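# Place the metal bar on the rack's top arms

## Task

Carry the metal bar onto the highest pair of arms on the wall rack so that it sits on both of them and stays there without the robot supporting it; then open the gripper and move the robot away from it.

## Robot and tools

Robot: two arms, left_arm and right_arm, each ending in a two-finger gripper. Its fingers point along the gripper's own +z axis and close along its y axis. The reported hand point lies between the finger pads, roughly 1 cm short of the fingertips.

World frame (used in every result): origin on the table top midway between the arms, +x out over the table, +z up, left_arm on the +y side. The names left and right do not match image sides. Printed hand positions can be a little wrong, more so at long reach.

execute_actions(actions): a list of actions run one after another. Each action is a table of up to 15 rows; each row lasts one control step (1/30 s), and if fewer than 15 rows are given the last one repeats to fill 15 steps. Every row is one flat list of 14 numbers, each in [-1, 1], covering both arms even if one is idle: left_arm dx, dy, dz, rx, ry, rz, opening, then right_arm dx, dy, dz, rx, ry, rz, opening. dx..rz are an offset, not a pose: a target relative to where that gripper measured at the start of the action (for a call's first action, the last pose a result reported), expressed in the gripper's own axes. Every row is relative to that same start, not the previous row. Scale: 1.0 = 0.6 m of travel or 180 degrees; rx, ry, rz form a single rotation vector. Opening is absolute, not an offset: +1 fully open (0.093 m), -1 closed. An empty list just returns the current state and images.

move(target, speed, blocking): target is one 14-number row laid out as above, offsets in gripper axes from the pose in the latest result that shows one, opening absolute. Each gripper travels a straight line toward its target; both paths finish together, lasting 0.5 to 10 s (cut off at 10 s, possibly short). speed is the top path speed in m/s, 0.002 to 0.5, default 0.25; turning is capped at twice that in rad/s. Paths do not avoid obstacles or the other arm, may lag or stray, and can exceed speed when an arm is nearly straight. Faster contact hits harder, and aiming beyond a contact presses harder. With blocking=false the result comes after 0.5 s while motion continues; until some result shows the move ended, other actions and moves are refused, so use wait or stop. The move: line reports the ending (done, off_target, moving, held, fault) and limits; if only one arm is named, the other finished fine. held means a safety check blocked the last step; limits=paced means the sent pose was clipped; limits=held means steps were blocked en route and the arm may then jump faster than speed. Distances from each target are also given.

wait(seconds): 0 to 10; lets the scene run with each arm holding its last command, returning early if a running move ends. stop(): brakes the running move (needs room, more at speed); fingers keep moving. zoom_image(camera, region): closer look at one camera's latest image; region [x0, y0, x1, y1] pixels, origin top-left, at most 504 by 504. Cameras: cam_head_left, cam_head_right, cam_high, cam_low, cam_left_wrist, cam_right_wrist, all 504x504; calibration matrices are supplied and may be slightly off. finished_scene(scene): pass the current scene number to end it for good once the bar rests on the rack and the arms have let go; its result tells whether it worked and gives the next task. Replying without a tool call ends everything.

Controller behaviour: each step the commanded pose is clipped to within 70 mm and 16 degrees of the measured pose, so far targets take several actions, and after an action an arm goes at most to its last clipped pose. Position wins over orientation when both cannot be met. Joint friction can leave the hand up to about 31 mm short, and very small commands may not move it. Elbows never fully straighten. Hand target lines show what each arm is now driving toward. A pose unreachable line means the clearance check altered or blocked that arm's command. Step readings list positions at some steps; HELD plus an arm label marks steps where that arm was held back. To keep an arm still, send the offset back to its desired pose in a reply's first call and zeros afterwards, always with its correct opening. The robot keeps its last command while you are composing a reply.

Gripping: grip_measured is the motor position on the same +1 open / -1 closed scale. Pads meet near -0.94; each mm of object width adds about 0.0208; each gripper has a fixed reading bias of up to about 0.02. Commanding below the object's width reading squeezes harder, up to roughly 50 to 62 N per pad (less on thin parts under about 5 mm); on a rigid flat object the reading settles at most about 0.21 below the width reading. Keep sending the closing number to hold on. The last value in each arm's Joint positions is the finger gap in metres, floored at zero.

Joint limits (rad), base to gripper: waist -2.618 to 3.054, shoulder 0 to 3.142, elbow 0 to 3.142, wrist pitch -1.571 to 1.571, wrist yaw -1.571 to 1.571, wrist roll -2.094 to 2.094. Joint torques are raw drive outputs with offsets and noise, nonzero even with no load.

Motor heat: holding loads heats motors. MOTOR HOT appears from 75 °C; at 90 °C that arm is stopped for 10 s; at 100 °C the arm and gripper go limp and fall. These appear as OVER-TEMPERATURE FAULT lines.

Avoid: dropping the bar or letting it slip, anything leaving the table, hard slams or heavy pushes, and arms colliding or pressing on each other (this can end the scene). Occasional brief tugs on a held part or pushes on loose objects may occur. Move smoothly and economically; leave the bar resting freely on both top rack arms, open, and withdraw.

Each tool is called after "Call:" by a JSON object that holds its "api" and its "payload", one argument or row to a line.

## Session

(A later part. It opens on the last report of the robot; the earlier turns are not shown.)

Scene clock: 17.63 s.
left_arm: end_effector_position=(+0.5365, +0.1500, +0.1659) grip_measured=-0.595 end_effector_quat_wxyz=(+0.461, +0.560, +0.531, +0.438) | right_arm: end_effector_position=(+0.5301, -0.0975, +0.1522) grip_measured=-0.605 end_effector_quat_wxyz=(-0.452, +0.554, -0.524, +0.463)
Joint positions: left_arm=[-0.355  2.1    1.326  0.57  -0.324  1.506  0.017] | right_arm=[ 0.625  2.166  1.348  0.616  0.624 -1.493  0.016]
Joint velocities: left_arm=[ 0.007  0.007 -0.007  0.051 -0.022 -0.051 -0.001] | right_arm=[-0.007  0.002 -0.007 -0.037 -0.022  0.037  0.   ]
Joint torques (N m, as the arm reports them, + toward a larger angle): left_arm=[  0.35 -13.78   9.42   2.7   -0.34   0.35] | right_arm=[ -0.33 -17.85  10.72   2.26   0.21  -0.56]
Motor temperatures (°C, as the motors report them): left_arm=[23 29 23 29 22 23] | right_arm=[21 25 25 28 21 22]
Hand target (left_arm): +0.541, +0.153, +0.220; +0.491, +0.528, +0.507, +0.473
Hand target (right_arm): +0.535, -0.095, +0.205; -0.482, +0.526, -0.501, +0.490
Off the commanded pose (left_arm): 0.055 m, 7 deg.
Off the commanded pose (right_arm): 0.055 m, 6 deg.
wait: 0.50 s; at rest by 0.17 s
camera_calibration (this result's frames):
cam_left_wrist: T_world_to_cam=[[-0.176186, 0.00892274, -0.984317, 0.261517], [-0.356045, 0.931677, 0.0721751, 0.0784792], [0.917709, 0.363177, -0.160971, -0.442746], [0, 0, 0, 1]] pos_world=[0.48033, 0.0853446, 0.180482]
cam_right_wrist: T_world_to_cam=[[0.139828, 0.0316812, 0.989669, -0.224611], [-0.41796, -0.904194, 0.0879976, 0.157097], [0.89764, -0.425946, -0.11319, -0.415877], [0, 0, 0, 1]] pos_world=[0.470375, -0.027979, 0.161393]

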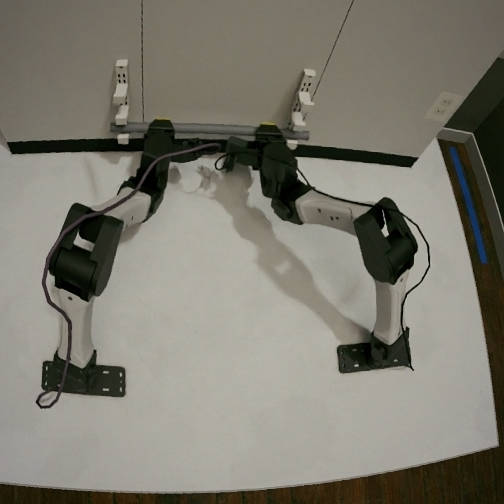

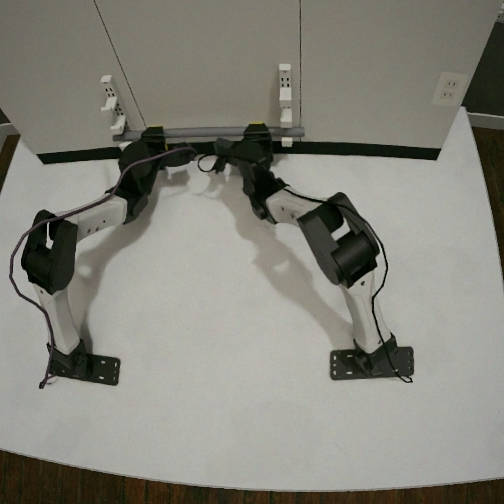

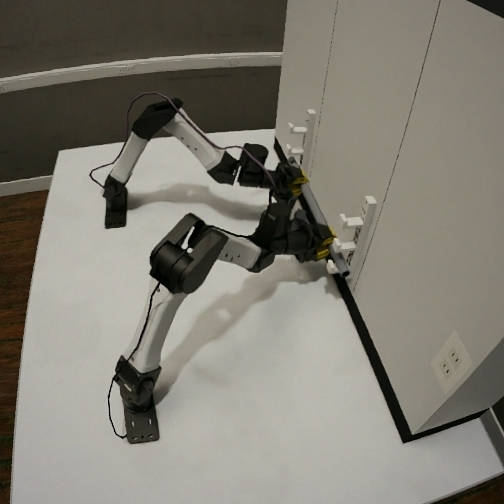

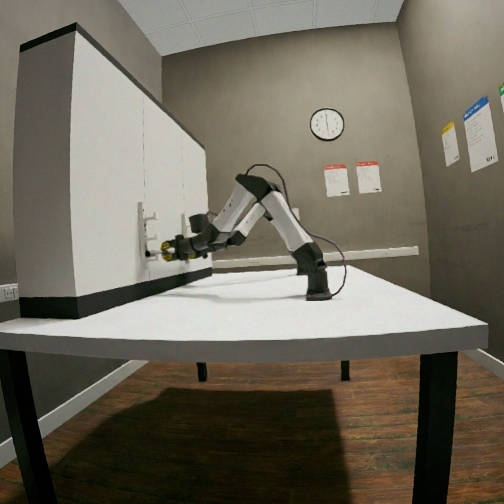

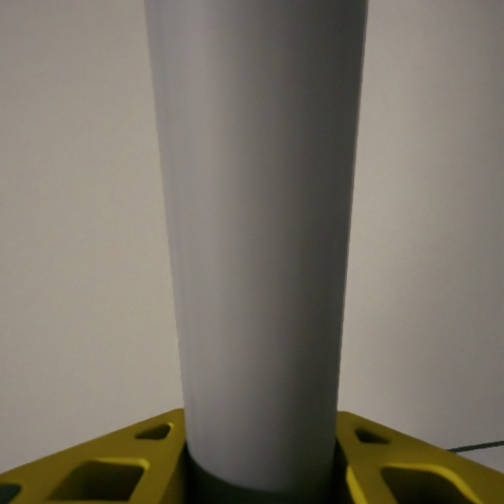

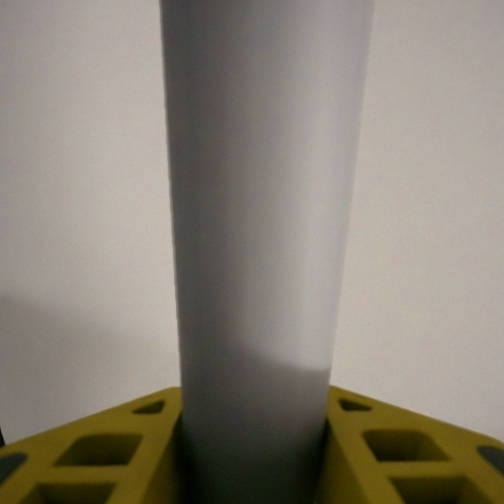

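Bias is about 54 mm.

Call:
{"api": "execute_actions", "payload": {
  "actions": [
    [[0.005,0.12,-0.015,-0.045,0,0,-0.75,-0.004,-0.12,-0.011,0.04,0,0,-0.75]]
  ]
}}

Scene clock: 19.00 s.
left_arm: end_effector_position=(+0.5343, +0.1496, +0.1846) grip_measured=-0.595 end_effector_quat_wxyz=(+0.469, +0.556, +0.527, +0.438) | right_arm: end_effector_position=(+0.5298, -0.0976, +0.1726) grip_measured=-0.605 end_effector_quat_wxyz=(-0.454, +0.552, -0.518, +0.469)
Joint positions: left_arm=[-0.355  2.063  1.333  0.544 -0.317  1.505  0.017] | right_arm=[ 0.626  2.131  1.366  0.583  0.627 -1.511  0.016]
Joint velocities: left_arm=[ 0.022 -0.002  0.002 -0.022 -0.022  0.066 -0.001] | right_arm=[ 0.002 -0.012 -0.012 -0.066  0.007 -0.037  0.   ]
Joint torques (N m, as the arm reports them, + toward a larger angle): left_arm=[  0.57 -13.34   9.48   2.77  -0.2    0.5 ] | right_arm=[  0.09 -17.7   10.49   2.31   0.23  -0.6 ]
Motor temperatures (°C, as the motors report them): left_arm=[23 30 24 29 22 23] | right_arm=[21 26 25 28 21 22]
Hand target (left_arm): +0.538, +0.153, +0.238; +0.498, +0.526, +0.500, +0.475
Hand target (right_arm): +0.532, -0.095, +0.223; -0.484, +0.524, -0.496, +0.494
Off the commanded pose (left_arm): 0.054 m, 7 deg.
Off the commanded pose (right_arm): 0.052 m, 6 deg.
Step readings (end_effector_position):
0: left_arm (+0.5365, +0.1500, +0.1659) | right_arm (+0.5300, -0.0975, +0.1521)
1: left_arm (+0.5361, +0.1498, +0.1667) | right_arm (+0.5298, -0.0977, +0.1529)
2: left_arm (+0.5354, +0.1497, +0.1674) | right_arm (+0.5293, -0.0981, +0.1538)
4: left_arm (+0.5345, +0.1492, +0.1722) | right_arm (+0.5287, -0.0986, +0.1589)
8: left_arm (+0.5337, +0.1494, +0.1829) | right_arm (+0.5292, -0.0977, +0.1704)
15: end_effector_position above
camera_calibration (this result's frames):
cam_left_wrist: T_world_to_cam=[[-0.160338, 0.00109066, -0.987062, 0.27269], [-0.350648, 0.93471, 0.0579919, 0.0760221], [0.92268, 0.35541, -0.149487, -0.441266], [0, 0, 0, 1]] pos_world=[0.477527, 0.0854743, 0.19879]
cam_right_wrist: T_world_to_cam=[[0.123859, 0.0388388, 0.99154, -0.23597], [-0.418438, -0.904003, 0.0876793, 0.15548], [0.89976, -0.425757, -0.0957169, -0.417517], [0, 0, 0, 1]] pos_world=[0.469951, -0.0280415, 0.180378]

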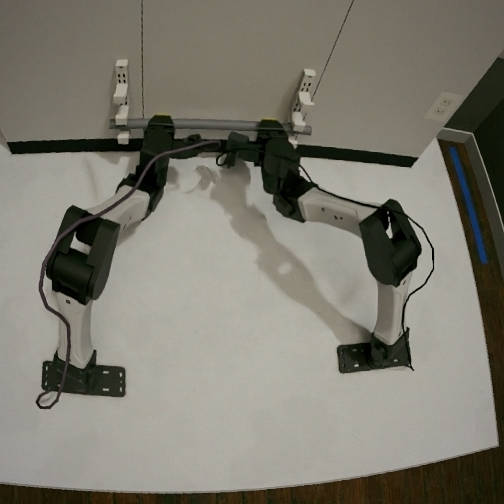

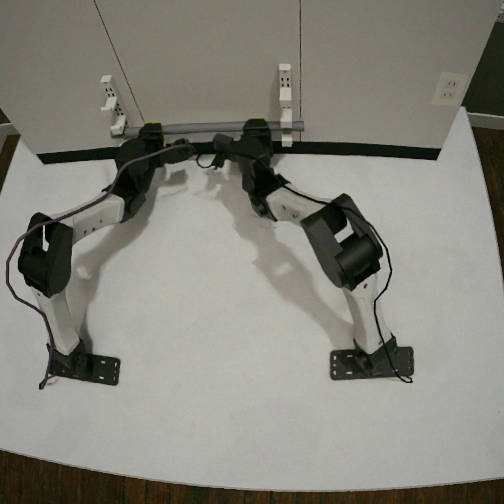

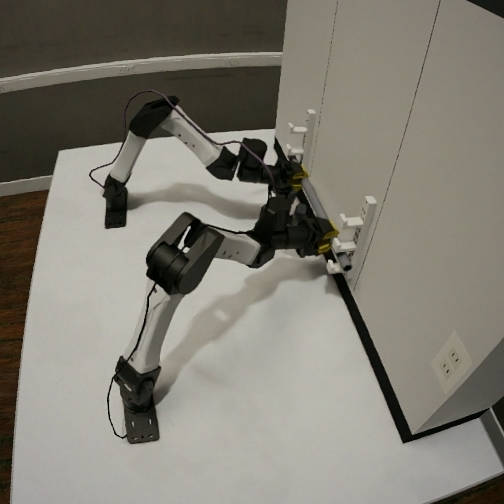

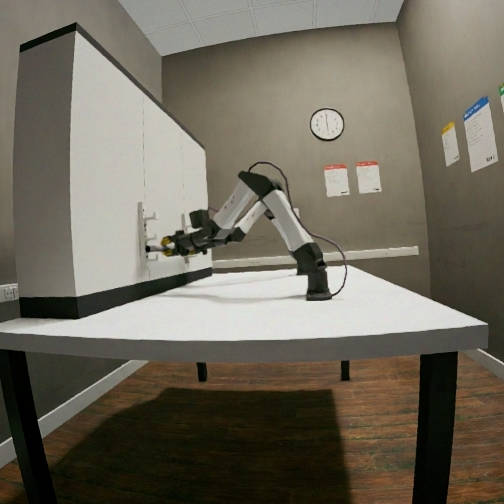

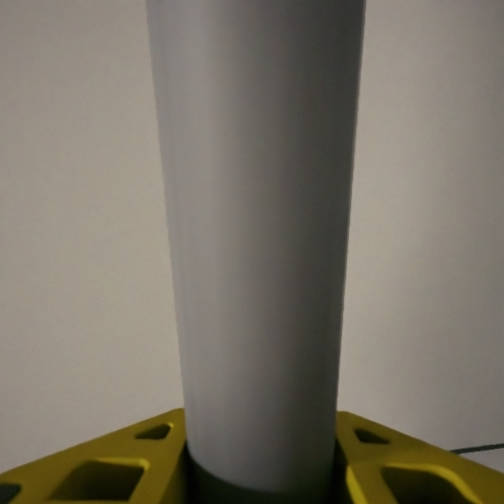

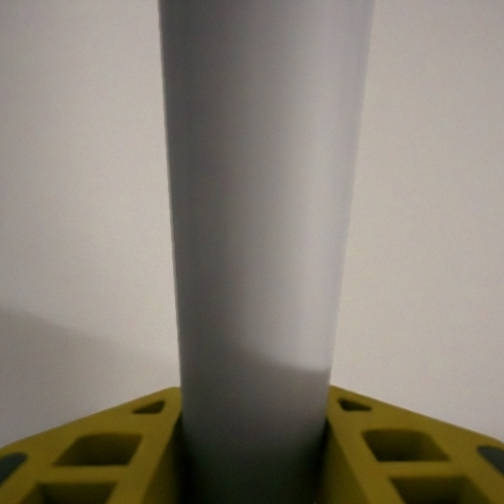

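Call:
{"api": "execute_actions", "payload": {
  "actions": [
    [[0.003,0.075,-0.06,-0.04,0,0,-0.75,-0.003,-0.073,-0.057,0.035,0,0,-0.75]]
  ]
}}

Scene clock: 21.57 s.
left_arm: end_effector_position=(+0.5088, +0.1532, +0.1949) grip_measured=-0.595 end_effector_quat_wxyz=(+0.476, +0.550, +0.527, +0.439) | right_arm: end_effector_position=(+0.5062, -0.0936, +0.1854) grip_measured=-0.605 end_effector_quat_wxyz=(-0.458, +0.551, -0.512, +0.474)
Joint positions: left_arm=[-0.37   1.965  1.217  0.577 -0.332  1.496  0.017] | right_arm=[ 0.666  2.058  1.291  0.6    0.665 -1.521  0.016]
Joint velocities: left_arm=[ 0.022  0.002 -0.002  0.007 -0.022 -0.066  0.001] | right_arm=[-0.027  0.002  0.007  0.022 -0.022 -0.051  0.002]
Joint torques (N m, as the arm reports them, + toward a larger angle): left_arm=[ -0.29 -12.93   6.5    2.9   -0.33   0.43] | right_arm=[  0.15 -17.06   6.6    2.55   0.24  -0.48]
Motor temperatures (°C, as the motors report them): left_arm=[23 31 25 30 22 23] | right_arm=[21 28 26 29 21 22]
Hand target (left_arm): +0.506, +0.153, +0.234; +0.502, +0.526, +0.500, +0.470
Hand target (right_arm): +0.502, -0.095, +0.220; -0.482, +0.526, -0.494, +0.496
Off the commanded pose (left_arm): 0.040 m, 6 deg.
Off the commanded pose (right_arm): 0.036 m, 5 deg.
Step readings (end_effector_position):
0: left_arm (+0.5343, +0.1496, +0.1844) | right_arm (+0.5298, -0.0976, +0.1725)
1: left_arm (+0.5316, +0.1497, +0.1847) | right_arm (+0.5278, -0.0971, +0.1733)
2: left_arm (+0.5253, +0.1500, +0.1839) | right_arm (+0.5228, -0.0967, +0.1732)
4: left_arm (+0.5148, +0.1517, +0.1844) | right_arm (+0.5128, -0.0951, +0.1745)
8: left_arm (+0.5091, +0.1538, +0.1919) | right_arm (+0.5063, -0.0930, +0.1822)
15: end_effector_position above
camera_calibration (this result's frames):
cam_left_wrist: T_world_to_cam=[[-0.146646, -0.0106768, -0.989131, 0.273994], [-0.352149, 0.934996, 0.0421161, 0.0669345], [0.924384, 0.354498, -0.140873, -0.419883], [0, 0, 0, 1]] pos_world=[0.451884, 0.0891896, 0.209047]
cam_right_wrist: T_world_to_cam=[[0.107944, 0.0445754, 0.993157, -0.237582], [-0.416029, -0.90529, 0.0858488, 0.147078], [0.902922, -0.422449, -0.0791757, -0.397707], [0, 0, 0, 1]] pos_world=[0.445932, -0.0242722, 0.191841]

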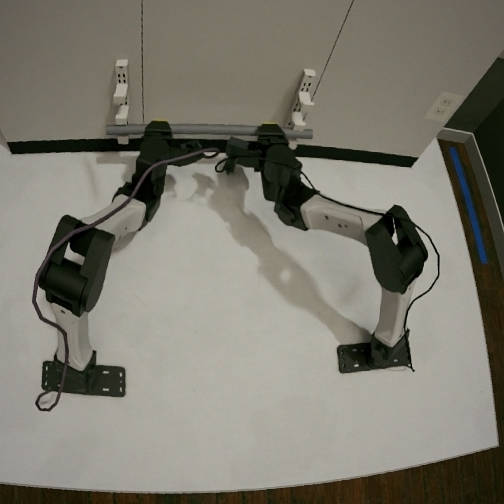

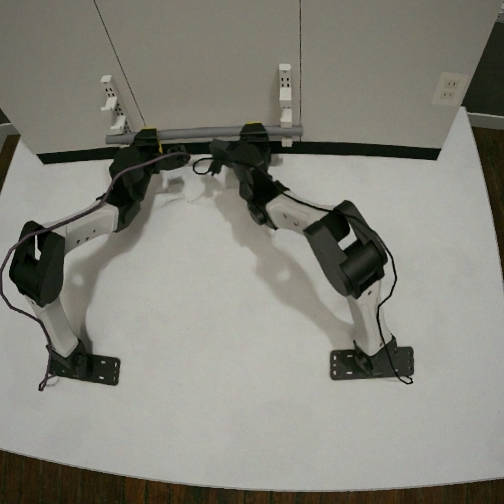

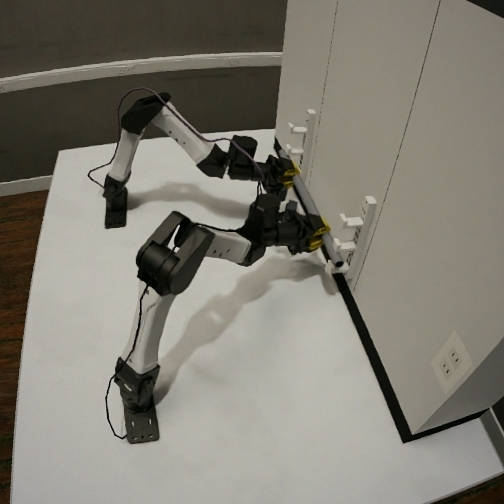

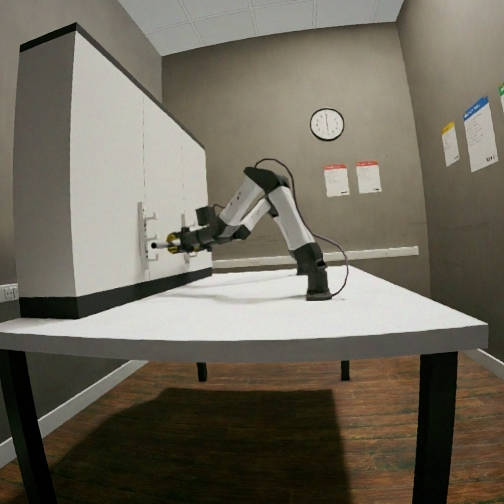

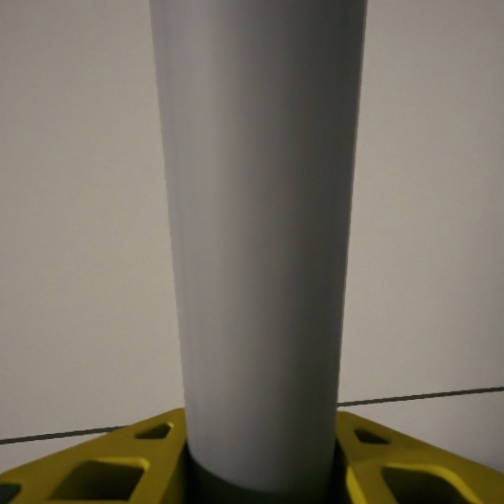

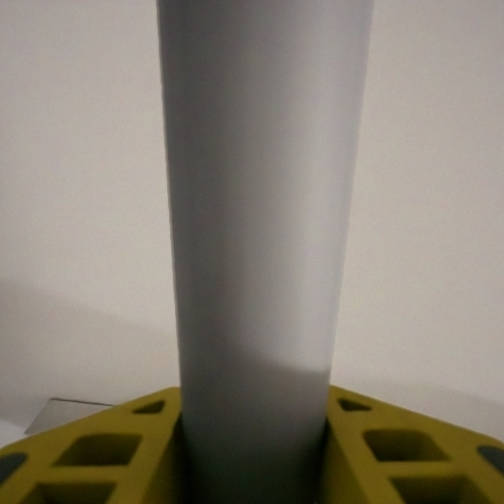

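Call:
{"api": "execute_actions", "payload": {
  "actions": [
    [[-0.003,0.045,-0.08,-0.035,0,0,-0.75,0,-0.038,-0.077,0.03,0,0,-0.75]],
    [[0,0.16,-0.026,-0.04,0,0,-0.75,-0.006,-0.155,-0.021,0.035,0,0,-0.75]],
    [[0,0.16,-0.022,-0.04,0,0,-0.75,-0.006,-0.155,-0.017,0.035,0,0,-0.75]],
    [[0,0.16,-0.022,-0.04,0,0,-0.75,-0.006,-0.155,-0.017,0.035,0,0,-0.75]]
  ]
}}

Scene clock: 25.47 s.
left_arm: end_effector_position=(+0.4629, +0.1598, +0.3700) grip_measured=-0.595 end_effector_quat_wxyz=(+0.505, +0.517, +0.503, +0.473) | right_arm: end_effector_position=(+0.4665, -0.0850, +0.3627) grip_measured=-0.605 end_effector_quat_wxyz=(+0.485, -0.516, +0.478, -0.520)
Joint positions: left_arm=[-0.41   1.657  1.432  0.181 -0.391  1.535  0.017] | right_arm=[ 0.751  1.822  1.545  0.291  0.773 -1.653  0.016]
Joint velocities: left_arm=[ 0.007 -0.002 -0.002 -0.227 -0.066 -0.022  0.   ] | right_arm=[ 0.017  0.012  0.012 -0.154 -0.022  0.037 -0.   ]
Joint torques (N m, as the arm reports them, + toward a larger angle): left_arm=[-0.27 -9.16 10.07  2.72 -0.16  0.34] | right_arm=[  1.29 -12.88  11.02   2.18   0.02  -0.5 ]
Motor temperatures (°C, as the motors report them): left_arm=[23 33 25 31 22 23] | right_arm=[21 30 26 30 21 22]
Hand target (left_arm): +0.456, +0.161, +0.406; +0.528, +0.497, +0.481, +0.493
Hand target (right_arm): +0.458, -0.080, +0.394; +0.505, -0.503, +0.460, -0.528
Off the commanded pose (left_arm): 0.037 m, 5 deg.
Off the commanded pose (right_arm): 0.034 m, 4 deg.
Step readings (end_effector_position; steps 1 to 15: 1st action; 16 to 30: 2nd action; 31 to 45: 3rd action; 46 to 60: 4th action):
0: left_arm (+0.5088, +0.1532, +0.1949) | right_arm (+0.5062, -0.0936, +0.1854)
1: left_arm (+0.5045, +0.1530, +0.1943) | right_arm (+0.5027, -0.0934, +0.1845)
2: left_arm (+0.4946, +0.1528, +0.1918) | right_arm (+0.4943, -0.0934, +0.1826)
4: left_arm (+0.4771, +0.1534, +0.1861) | right_arm (+0.4773, -0.0929, +0.1777)
8: left_arm (+0.4672, +0.1549, +0.1839) | right_arm (+0.4669, -0.0918, +0.1756)
15: left_arm (+0.4672, +0.1545, +0.1886) | right_arm (+0.4670, -0.0920, +0.1806)
16: left_arm (+0.4666, +0.1547, +0.1902) | right_arm (+0.4667, -0.0920, +0.1823)
17: left_arm (+0.4650, +0.1549, +0.1918) | right_arm (+0.4657, -0.0918, +0.1840)
19: left_arm (+0.4630, +0.1557, +0.2045) | right_arm (+0.4641, -0.0906, +0.1963)
23: left_arm (+0.4635, +0.1565, +0.2407) | right_arm (+0.4647, -0.0895, +0.2316)
30: left_arm (+0.4647, +0.1565, +0.2497) | right_arm (+0.4658, -0.0897, +0.2415)
31: left_arm (+0.4646, +0.1565, +0.2504) | right_arm (+0.4657, -0.0894, +0.2425)
32: left_arm (+0.4643, +0.1566, +0.2519) | right_arm (+0.4660, -0.0891, +0.2442)
34: left_arm (+0.4639, +0.1572, +0.2637) | right_arm (+0.4665, -0.0885, +0.2554)
38: left_arm (+0.4636, +0.1581, +0.2980) | right_arm (+0.4661, -0.0872, +0.2891)
45: left_arm (+0.4641, +0.1580, +0.3099) | right_arm (+0.4666, -0.0873, +0.3020)
46: left_arm (+0.4641, +0.1581, +0.3105) | right_arm (+0.4667, -0.0873, +0.3029)
47: left_arm (+0.4645, +0.1581, +0.3124) | right_arm (+0.4671, -0.0872, +0.3054)
49: left_arm (+0.4649, +0.1582, +0.3248) | right_arm (+0.4680, -0.0869, +0.3175)
53: left_arm (+0.4636, +0.1595, +0.3579) | right_arm (+0.4671, -0.0852, +0.3500)
60: end_effector_position above
camera_calibration (this result's frames):
cam_left_wrist: T_world_to_cam=[[-0.0268974, -0.0186727, -0.999464, 0.390239], [-0.368478, 0.929606, -0.00745112, 0.0639389], [0.929247, 0.36808, -0.0318845, -0.399853], [0, 0, 0, 1]] pos_world=[0.405619, 0.0950268, 0.377757]
cam_right_wrist: T_world_to_cam=[[-0.032729, 0.0610082, 0.997601, -0.344415], [-0.438833, -0.897655, 0.040499, 0.150809], [0.897972, -0.436455, 0.0561518, -0.392142], [0, 0, 0, 1]] pos_world=[0.40704, -0.0147654, 0.3595]

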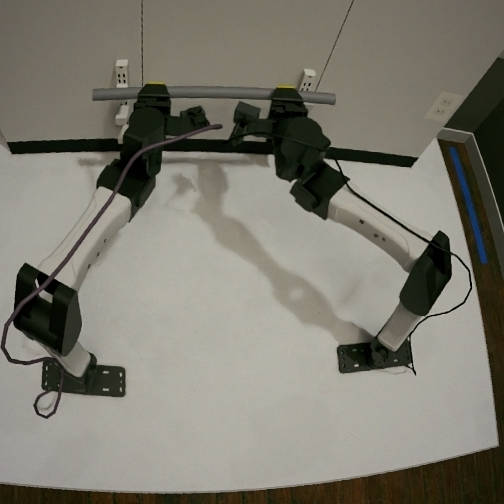

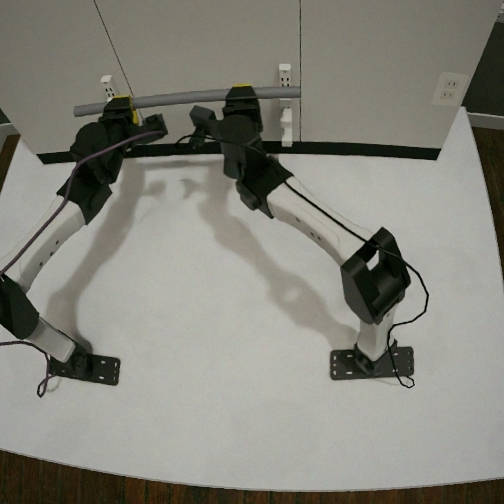

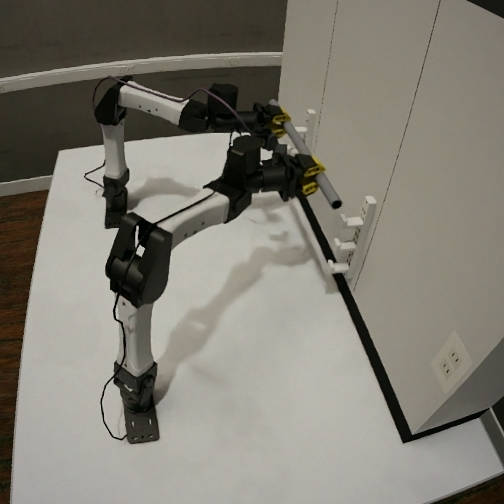

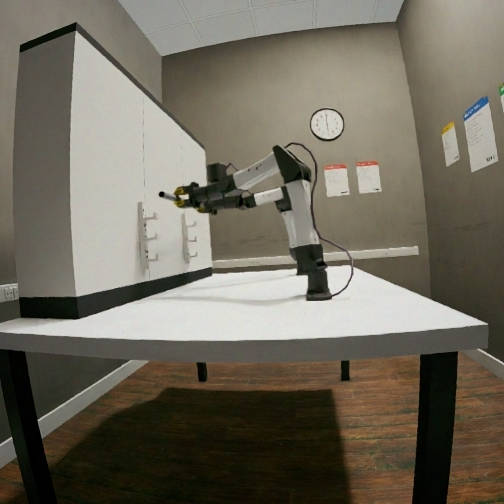

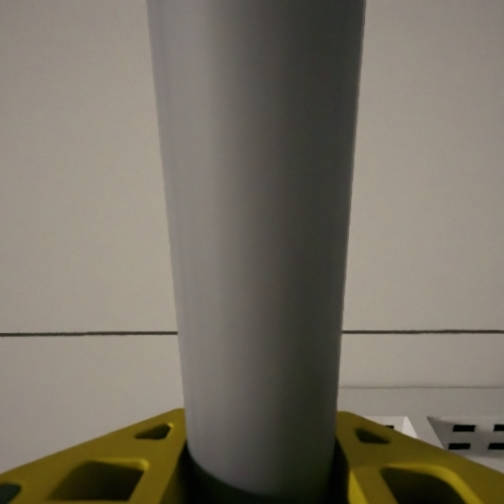

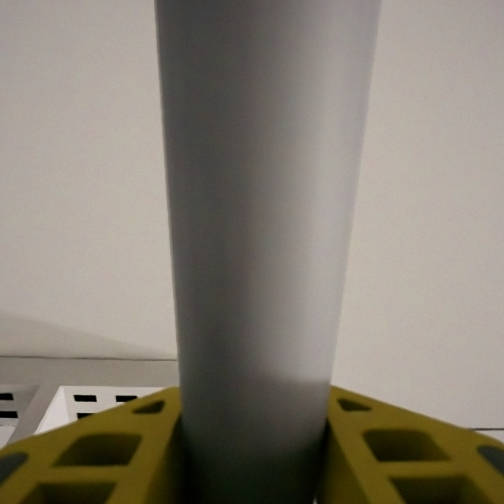

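Call:
{"api": "execute_actions", "payload": {
  "actions": [
    [[-0.004,0.05,0.058,-0.022,0,0,-0.75,0.01,-0.04,0.055,0.015,0,0,-0.75]],
    [[-0.004,0.05,0.058,-0.022,0,0,-0.75,0.01,-0.04,0.055,0.015,0,0,-0.75]]
  ]
}}

Scene clock: 27.50 s.
left_arm: end_effector_position=(+0.5361, +0.1463, +0.3326) grip_measured=-0.595 end_effector_quat_wxyz=(+0.486, +0.537, +0.525, +0.447) | right_arm: end_effector_position=(+0.5355, -0.0995, +0.3270) grip_measured=-0.605 end_effector_quat_wxyz=(-0.454, +0.532, -0.504, +0.507)
Joint positions: left_arm=[-0.365  1.946  1.727  0.081 -0.337  1.494  0.017] | right_arm=[ 0.63   2.009  1.745  0.169  0.679 -1.593  0.016]
Joint velocities: left_arm=[ 0.007 -0.007  0.007 -0.095 -0.037  0.081  0.   ] | right_arm=[-0.017  0.007 -0.002 -0.066 -0.051  0.051 -0.   ]
Joint torques (N m, as the arm reports them, + toward a larger angle): left_arm=[  0.22 -11.86  10.45   2.8   -0.24   0.41] | right_arm=[ -0.03 -15.56  11.57   2.19   0.07  -0.56]
Motor temperatures (°C, as the motors report them): left_arm=[23 33 26 32 22 23] | right_arm=[21 30 27 31 21 22]
Hand target (left_arm): +0.532, +0.151, +0.380; +0.514, +0.509, +0.498, +0.478
Hand target (right_arm): +0.531, -0.099, +0.370; -0.482, +0.510, -0.481, +0.525
Off the commanded pose (left_arm): 0.049 m, 7 deg.
Off the commanded pose (right_arm): 0.044 m, 5 deg.
Step readings (end_effector_position; steps 1 to 15: 1st action; 16 to 30: 2nd action):
0: left_arm (+0.4628, +0.1599, +0.3670) | right_arm (+0.4665, -0.0851, +0.3599)
1: left_arm (+0.4661, +0.1597, +0.3668) | right_arm (+0.4692, -0.0858, +0.3599)
2: left_arm (+0.4733, +0.1591, +0.3697) | right_arm (+0.4750, -0.0866, +0.3619)
4: left_arm (+0.4867, +0.1554, +0.3709) | right_arm (+0.4881, -0.0902, +0.3635)
8: left_arm (+0.4979, +0.1518, +0.3592) | right_arm (+0.4996, -0.0934, +0.3530)
15: left_arm (+0.4990, +0.1530, +0.3539) | right_arm (+0.5007, -0.0925, +0.3476)
16: left_arm (+0.5025, +0.1527, +0.3533) | right_arm (+0.5036, -0.0931, +0.3469)
17: left_arm (+0.5100, +0.1521, +0.3562) | right_arm (+0.5097, -0.0941, +0.3486)
19: left_arm (+0.5239, +0.1485, +0.3559) | right_arm (+0.5227, -0.0974, +0.3492)
23: left_arm (+0.5352, +0.1450, +0.3404) | right_arm (+0.5344, -0.1006, +0.3350)
30: end_effector_position above
camera_calibration (this result's frames):
cam_left_wrist: T_world_to_cam=[[-0.115552, -0.0260833, -0.992959, 0.401022], [-0.363256, 0.931519, 0.0178033, 0.0917439], [0.924496, 0.362755, -0.117114, -0.432436], [0, 0, 0, 1]] pos_world=[0.479451, 0.081867, 0.345921]
cam_right_wrist: T_world_to_cam=[[0.0533535, 0.0688747, 0.996198, -0.350499], [-0.459649, -0.883953, 0.0857319, 0.167267], [0.886497, -0.462475, -0.0155038, -0.431382], [0, 0, 0, 1]] pos_world=[0.478003, -0.0275071, 0.328138]

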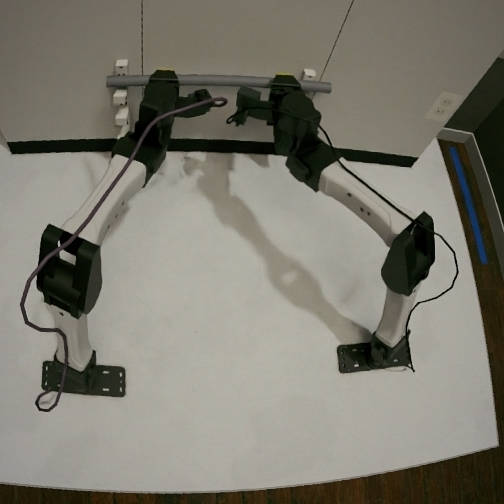

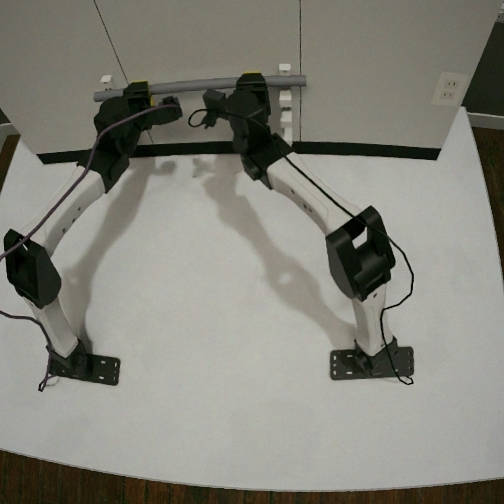

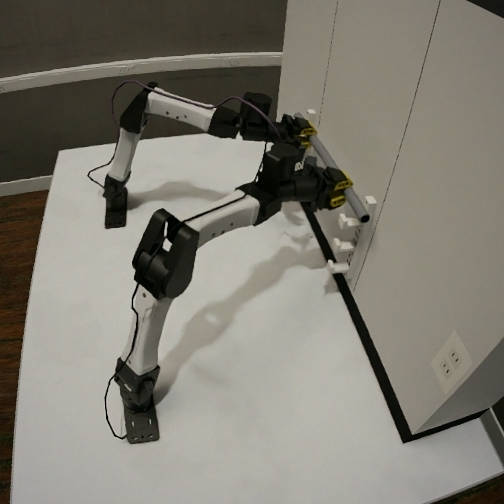

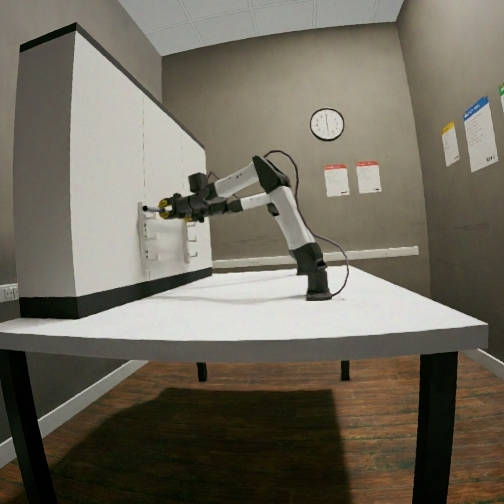

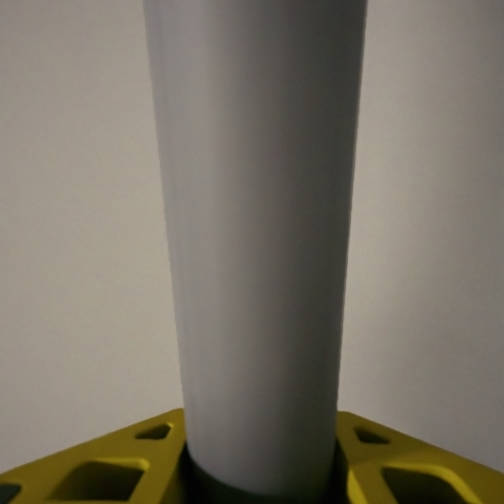

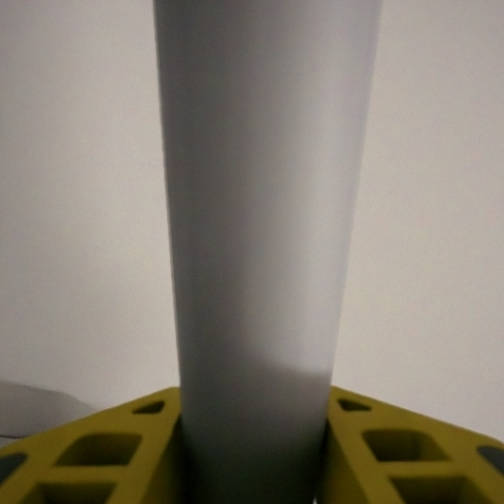

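Call:
{"api": "execute_actions", "payload": {
  "actions": [
    [[0.018,0.045,-0.003,-0.03,0,0,-0.75,-0.015,-0.03,-0.003,0.025,0,0,-0.75]],
    [[0.005,0.025,0,-0.02,0,0,-0.75,-0.005,-0.015,0,0.015,0,0,-0.75]],
    [[0,0.015,0,-0.02,0,0,-0.75,0,-0.005,0,0.015,0,0,-0.75]],
    [[0,0,0,0,0,0,-0.75,0,0,0,0,0,0,-0.75]]
  ]
}}

Scene clock: 30.93 s.
left_arm: end_effector_position=(+0.5396, +0.1545, +0.3103) grip_measured=-0.595 end_effector_quat_wxyz=(+0.476, +0.546, +0.525, +0.447) | right_arm: end_effector_position=(+0.5404, -0.0917, +0.2961) grip_measured=-0.605 end_effector_quat_wxyz=(-0.458, +0.530, -0.523, +0.486)
Joint positions: left_arm=[-0.345  1.95   1.662  0.132 -0.318  1.51   0.017] | right_arm=[ 0.635  2.052  1.721  0.191  0.679 -1.52   0.016]
Joint velocities: left_arm=[ 0.012  0.007 -0.012  0.022 -0.037 -0.022 -0.001] | right_arm=[-0.017  0.002  0.007  0.037  0.037 -0.066 -0.   ]
Joint torques (N m, as the arm reports them, + toward a larger angle): left_arm=[  0.04 -10.04   7.41   2.29  -0.15  -0.19] | right_arm=[ -0.36 -14.15   8.09   2.03   0.13  -0.26]
Motor temperatures (°C, as the motors report them): left_arm=[23 34 27 32 22 23] | right_arm=[21 31 27 31 21 22]
Hand target (left_arm): +0.540, +0.154, +0.312; +0.481, +0.541, +0.526, +0.446
Hand target (right_arm): +0.541, -0.092, +0.301; -0.458, +0.529, -0.515, +0.495
Off the commanded pose (left_arm): 0.002 m, 1 deg.
Off the commanded pose (right_arm): 0.005 m, 1 deg.
Step readings (end_effector_position; steps 1 to 15: 1st action; 16 to 30: 2nd action; 31 to 45: 3rd action; 46 to 60: 4th action):
0: left_arm (+0.5361, +0.1463, +0.3326) | right_arm (+0.5354, -0.0995, +0.3266)
1: left_arm (+0.5365, +0.1468, +0.3320) | right_arm (+0.5358, -0.0996, +0.3261)
2: left_arm (+0.5369, +0.1472, +0.3317) | right_arm (+0.5363, -0.0993, +0.3261)
4: left_arm (+0.5377, +0.1493, +0.3291) | right_arm (+0.5370, -0.0970, +0.3230)
8: left_arm (+0.5385, +0.1524, +0.3237) | right_arm (+0.5383, -0.0937, +0.3167)
15: left_arm (+0.5386, +0.1525, +0.3234) | right_arm (+0.5385, -0.0935, +0.3165)
16: left_arm (+0.5385, +0.1524, +0.3227) | right_arm (+0.5387, -0.0934, +0.3158)
17: left_arm (+0.5385, +0.1525, +0.3220) | right_arm (+0.5388, -0.0933, +0.3154)
19: left_arm (+0.5385, +0.1532, +0.3195) | right_arm (+0.5395, -0.0927, +0.3128)
23: left_arm (+0.5395, +0.1543, +0.3149) | right_arm (+0.5409, -0.0917, +0.3076)
30: left_arm (+0.5395, +0.1543, +0.3146) | right_arm (+0.5410, -0.0916, +0.3072)
31: left_arm (+0.5395, +0.1543, +0.3137) | right_arm (+0.5410, -0.0915, +0.3064)
32: left_arm (+0.5397, +0.1543, +0.3132) | right_arm (+0.5409, -0.0915, +0.3051)
34: left_arm (+0.5397, +0.1543, +0.3123) | right_arm (+0.5408, -0.0916, +0.3018)
38: left_arm (+0.5398, +0.1544, +0.3123) | right_arm (+0.5409, -0.0916, +0.3011)
45: left_arm (+0.5398, +0.1544, +0.3123) | right_arm (+0.5409, -0.0916, +0.3012)
46: left_arm (+0.5398, +0.1544, +0.3117) | right_arm (+0.5409, -0.0916, +0.3004)
47: left_arm (+0.5397, +0.1545, +0.3114) | right_arm (+0.5408, -0.0917, +0.2993)
49: left_arm (+0.5396, +0.1545, +0.3108) | right_arm (+0.5406, -0.0917, +0.2975)
53: left_arm (+0.5396, +0.1545, +0.3104) | right_arm (+0.5404, -0.0916, +0.2962)
60: end_effector_position above
camera_calibration (this result's frames):
cam_left_wrist: T_world_to_cam=[[-0.132652, -0.00675051, -0.99114, 0.385172], [-0.362026, 0.931216, 0.0421105, 0.0775434], [0.922681, 0.364404, -0.125972, -0.437729], [0, 0, 0, 1]] pos_world=[0.483051, 0.0899008, 0.323352]
cam_right_wrist: T_world_to_cam=[[0.0864793, 0.0234396, 0.995978, -0.342457], [-0.458376, -0.886685, 0.0606676, 0.18562], [0.884541, -0.461779, -0.0659358, -0.4166], [0, 0, 0, 1]] pos_world=[0.483198, -0.0197637, 0.30235]

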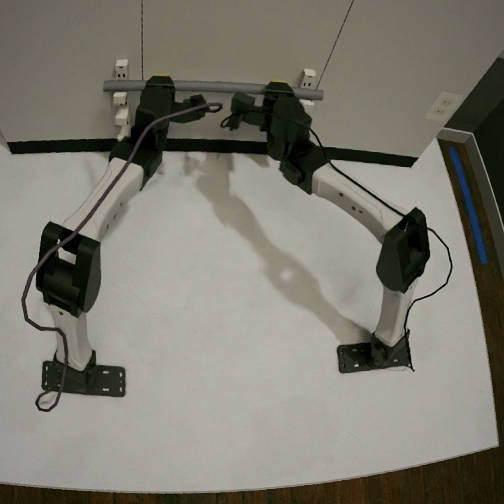

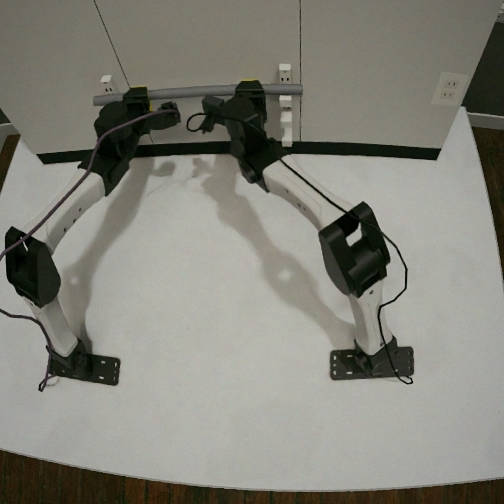

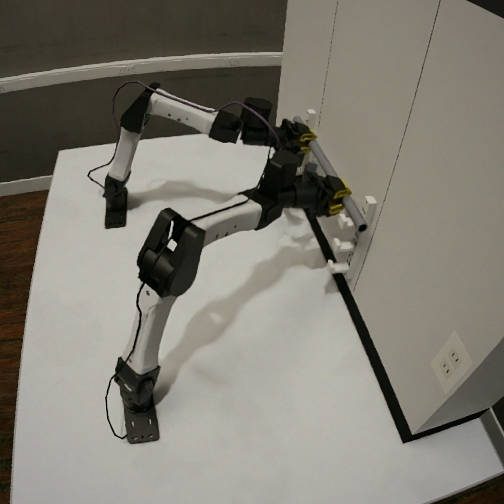

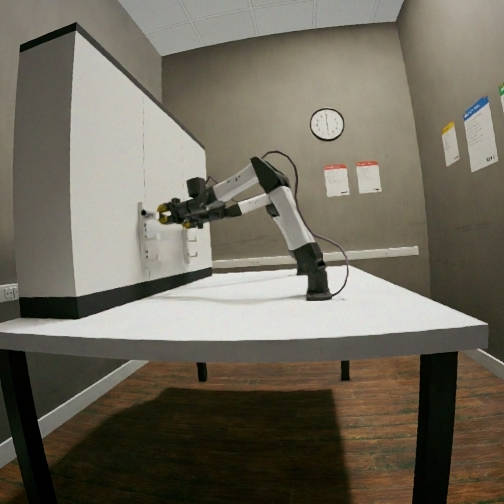

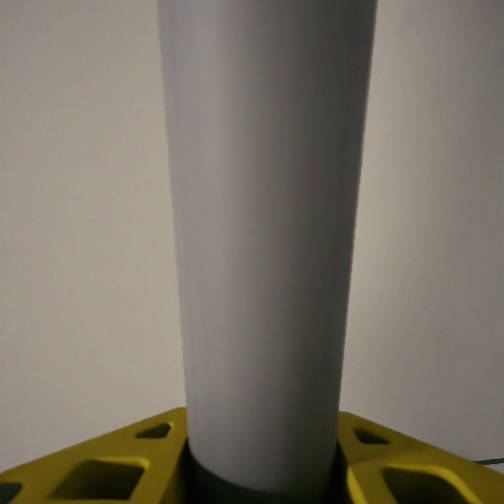

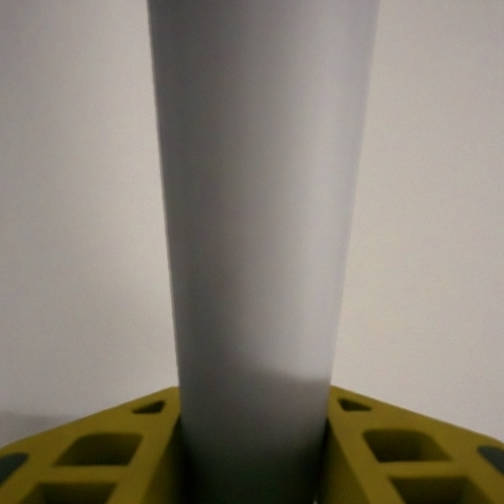

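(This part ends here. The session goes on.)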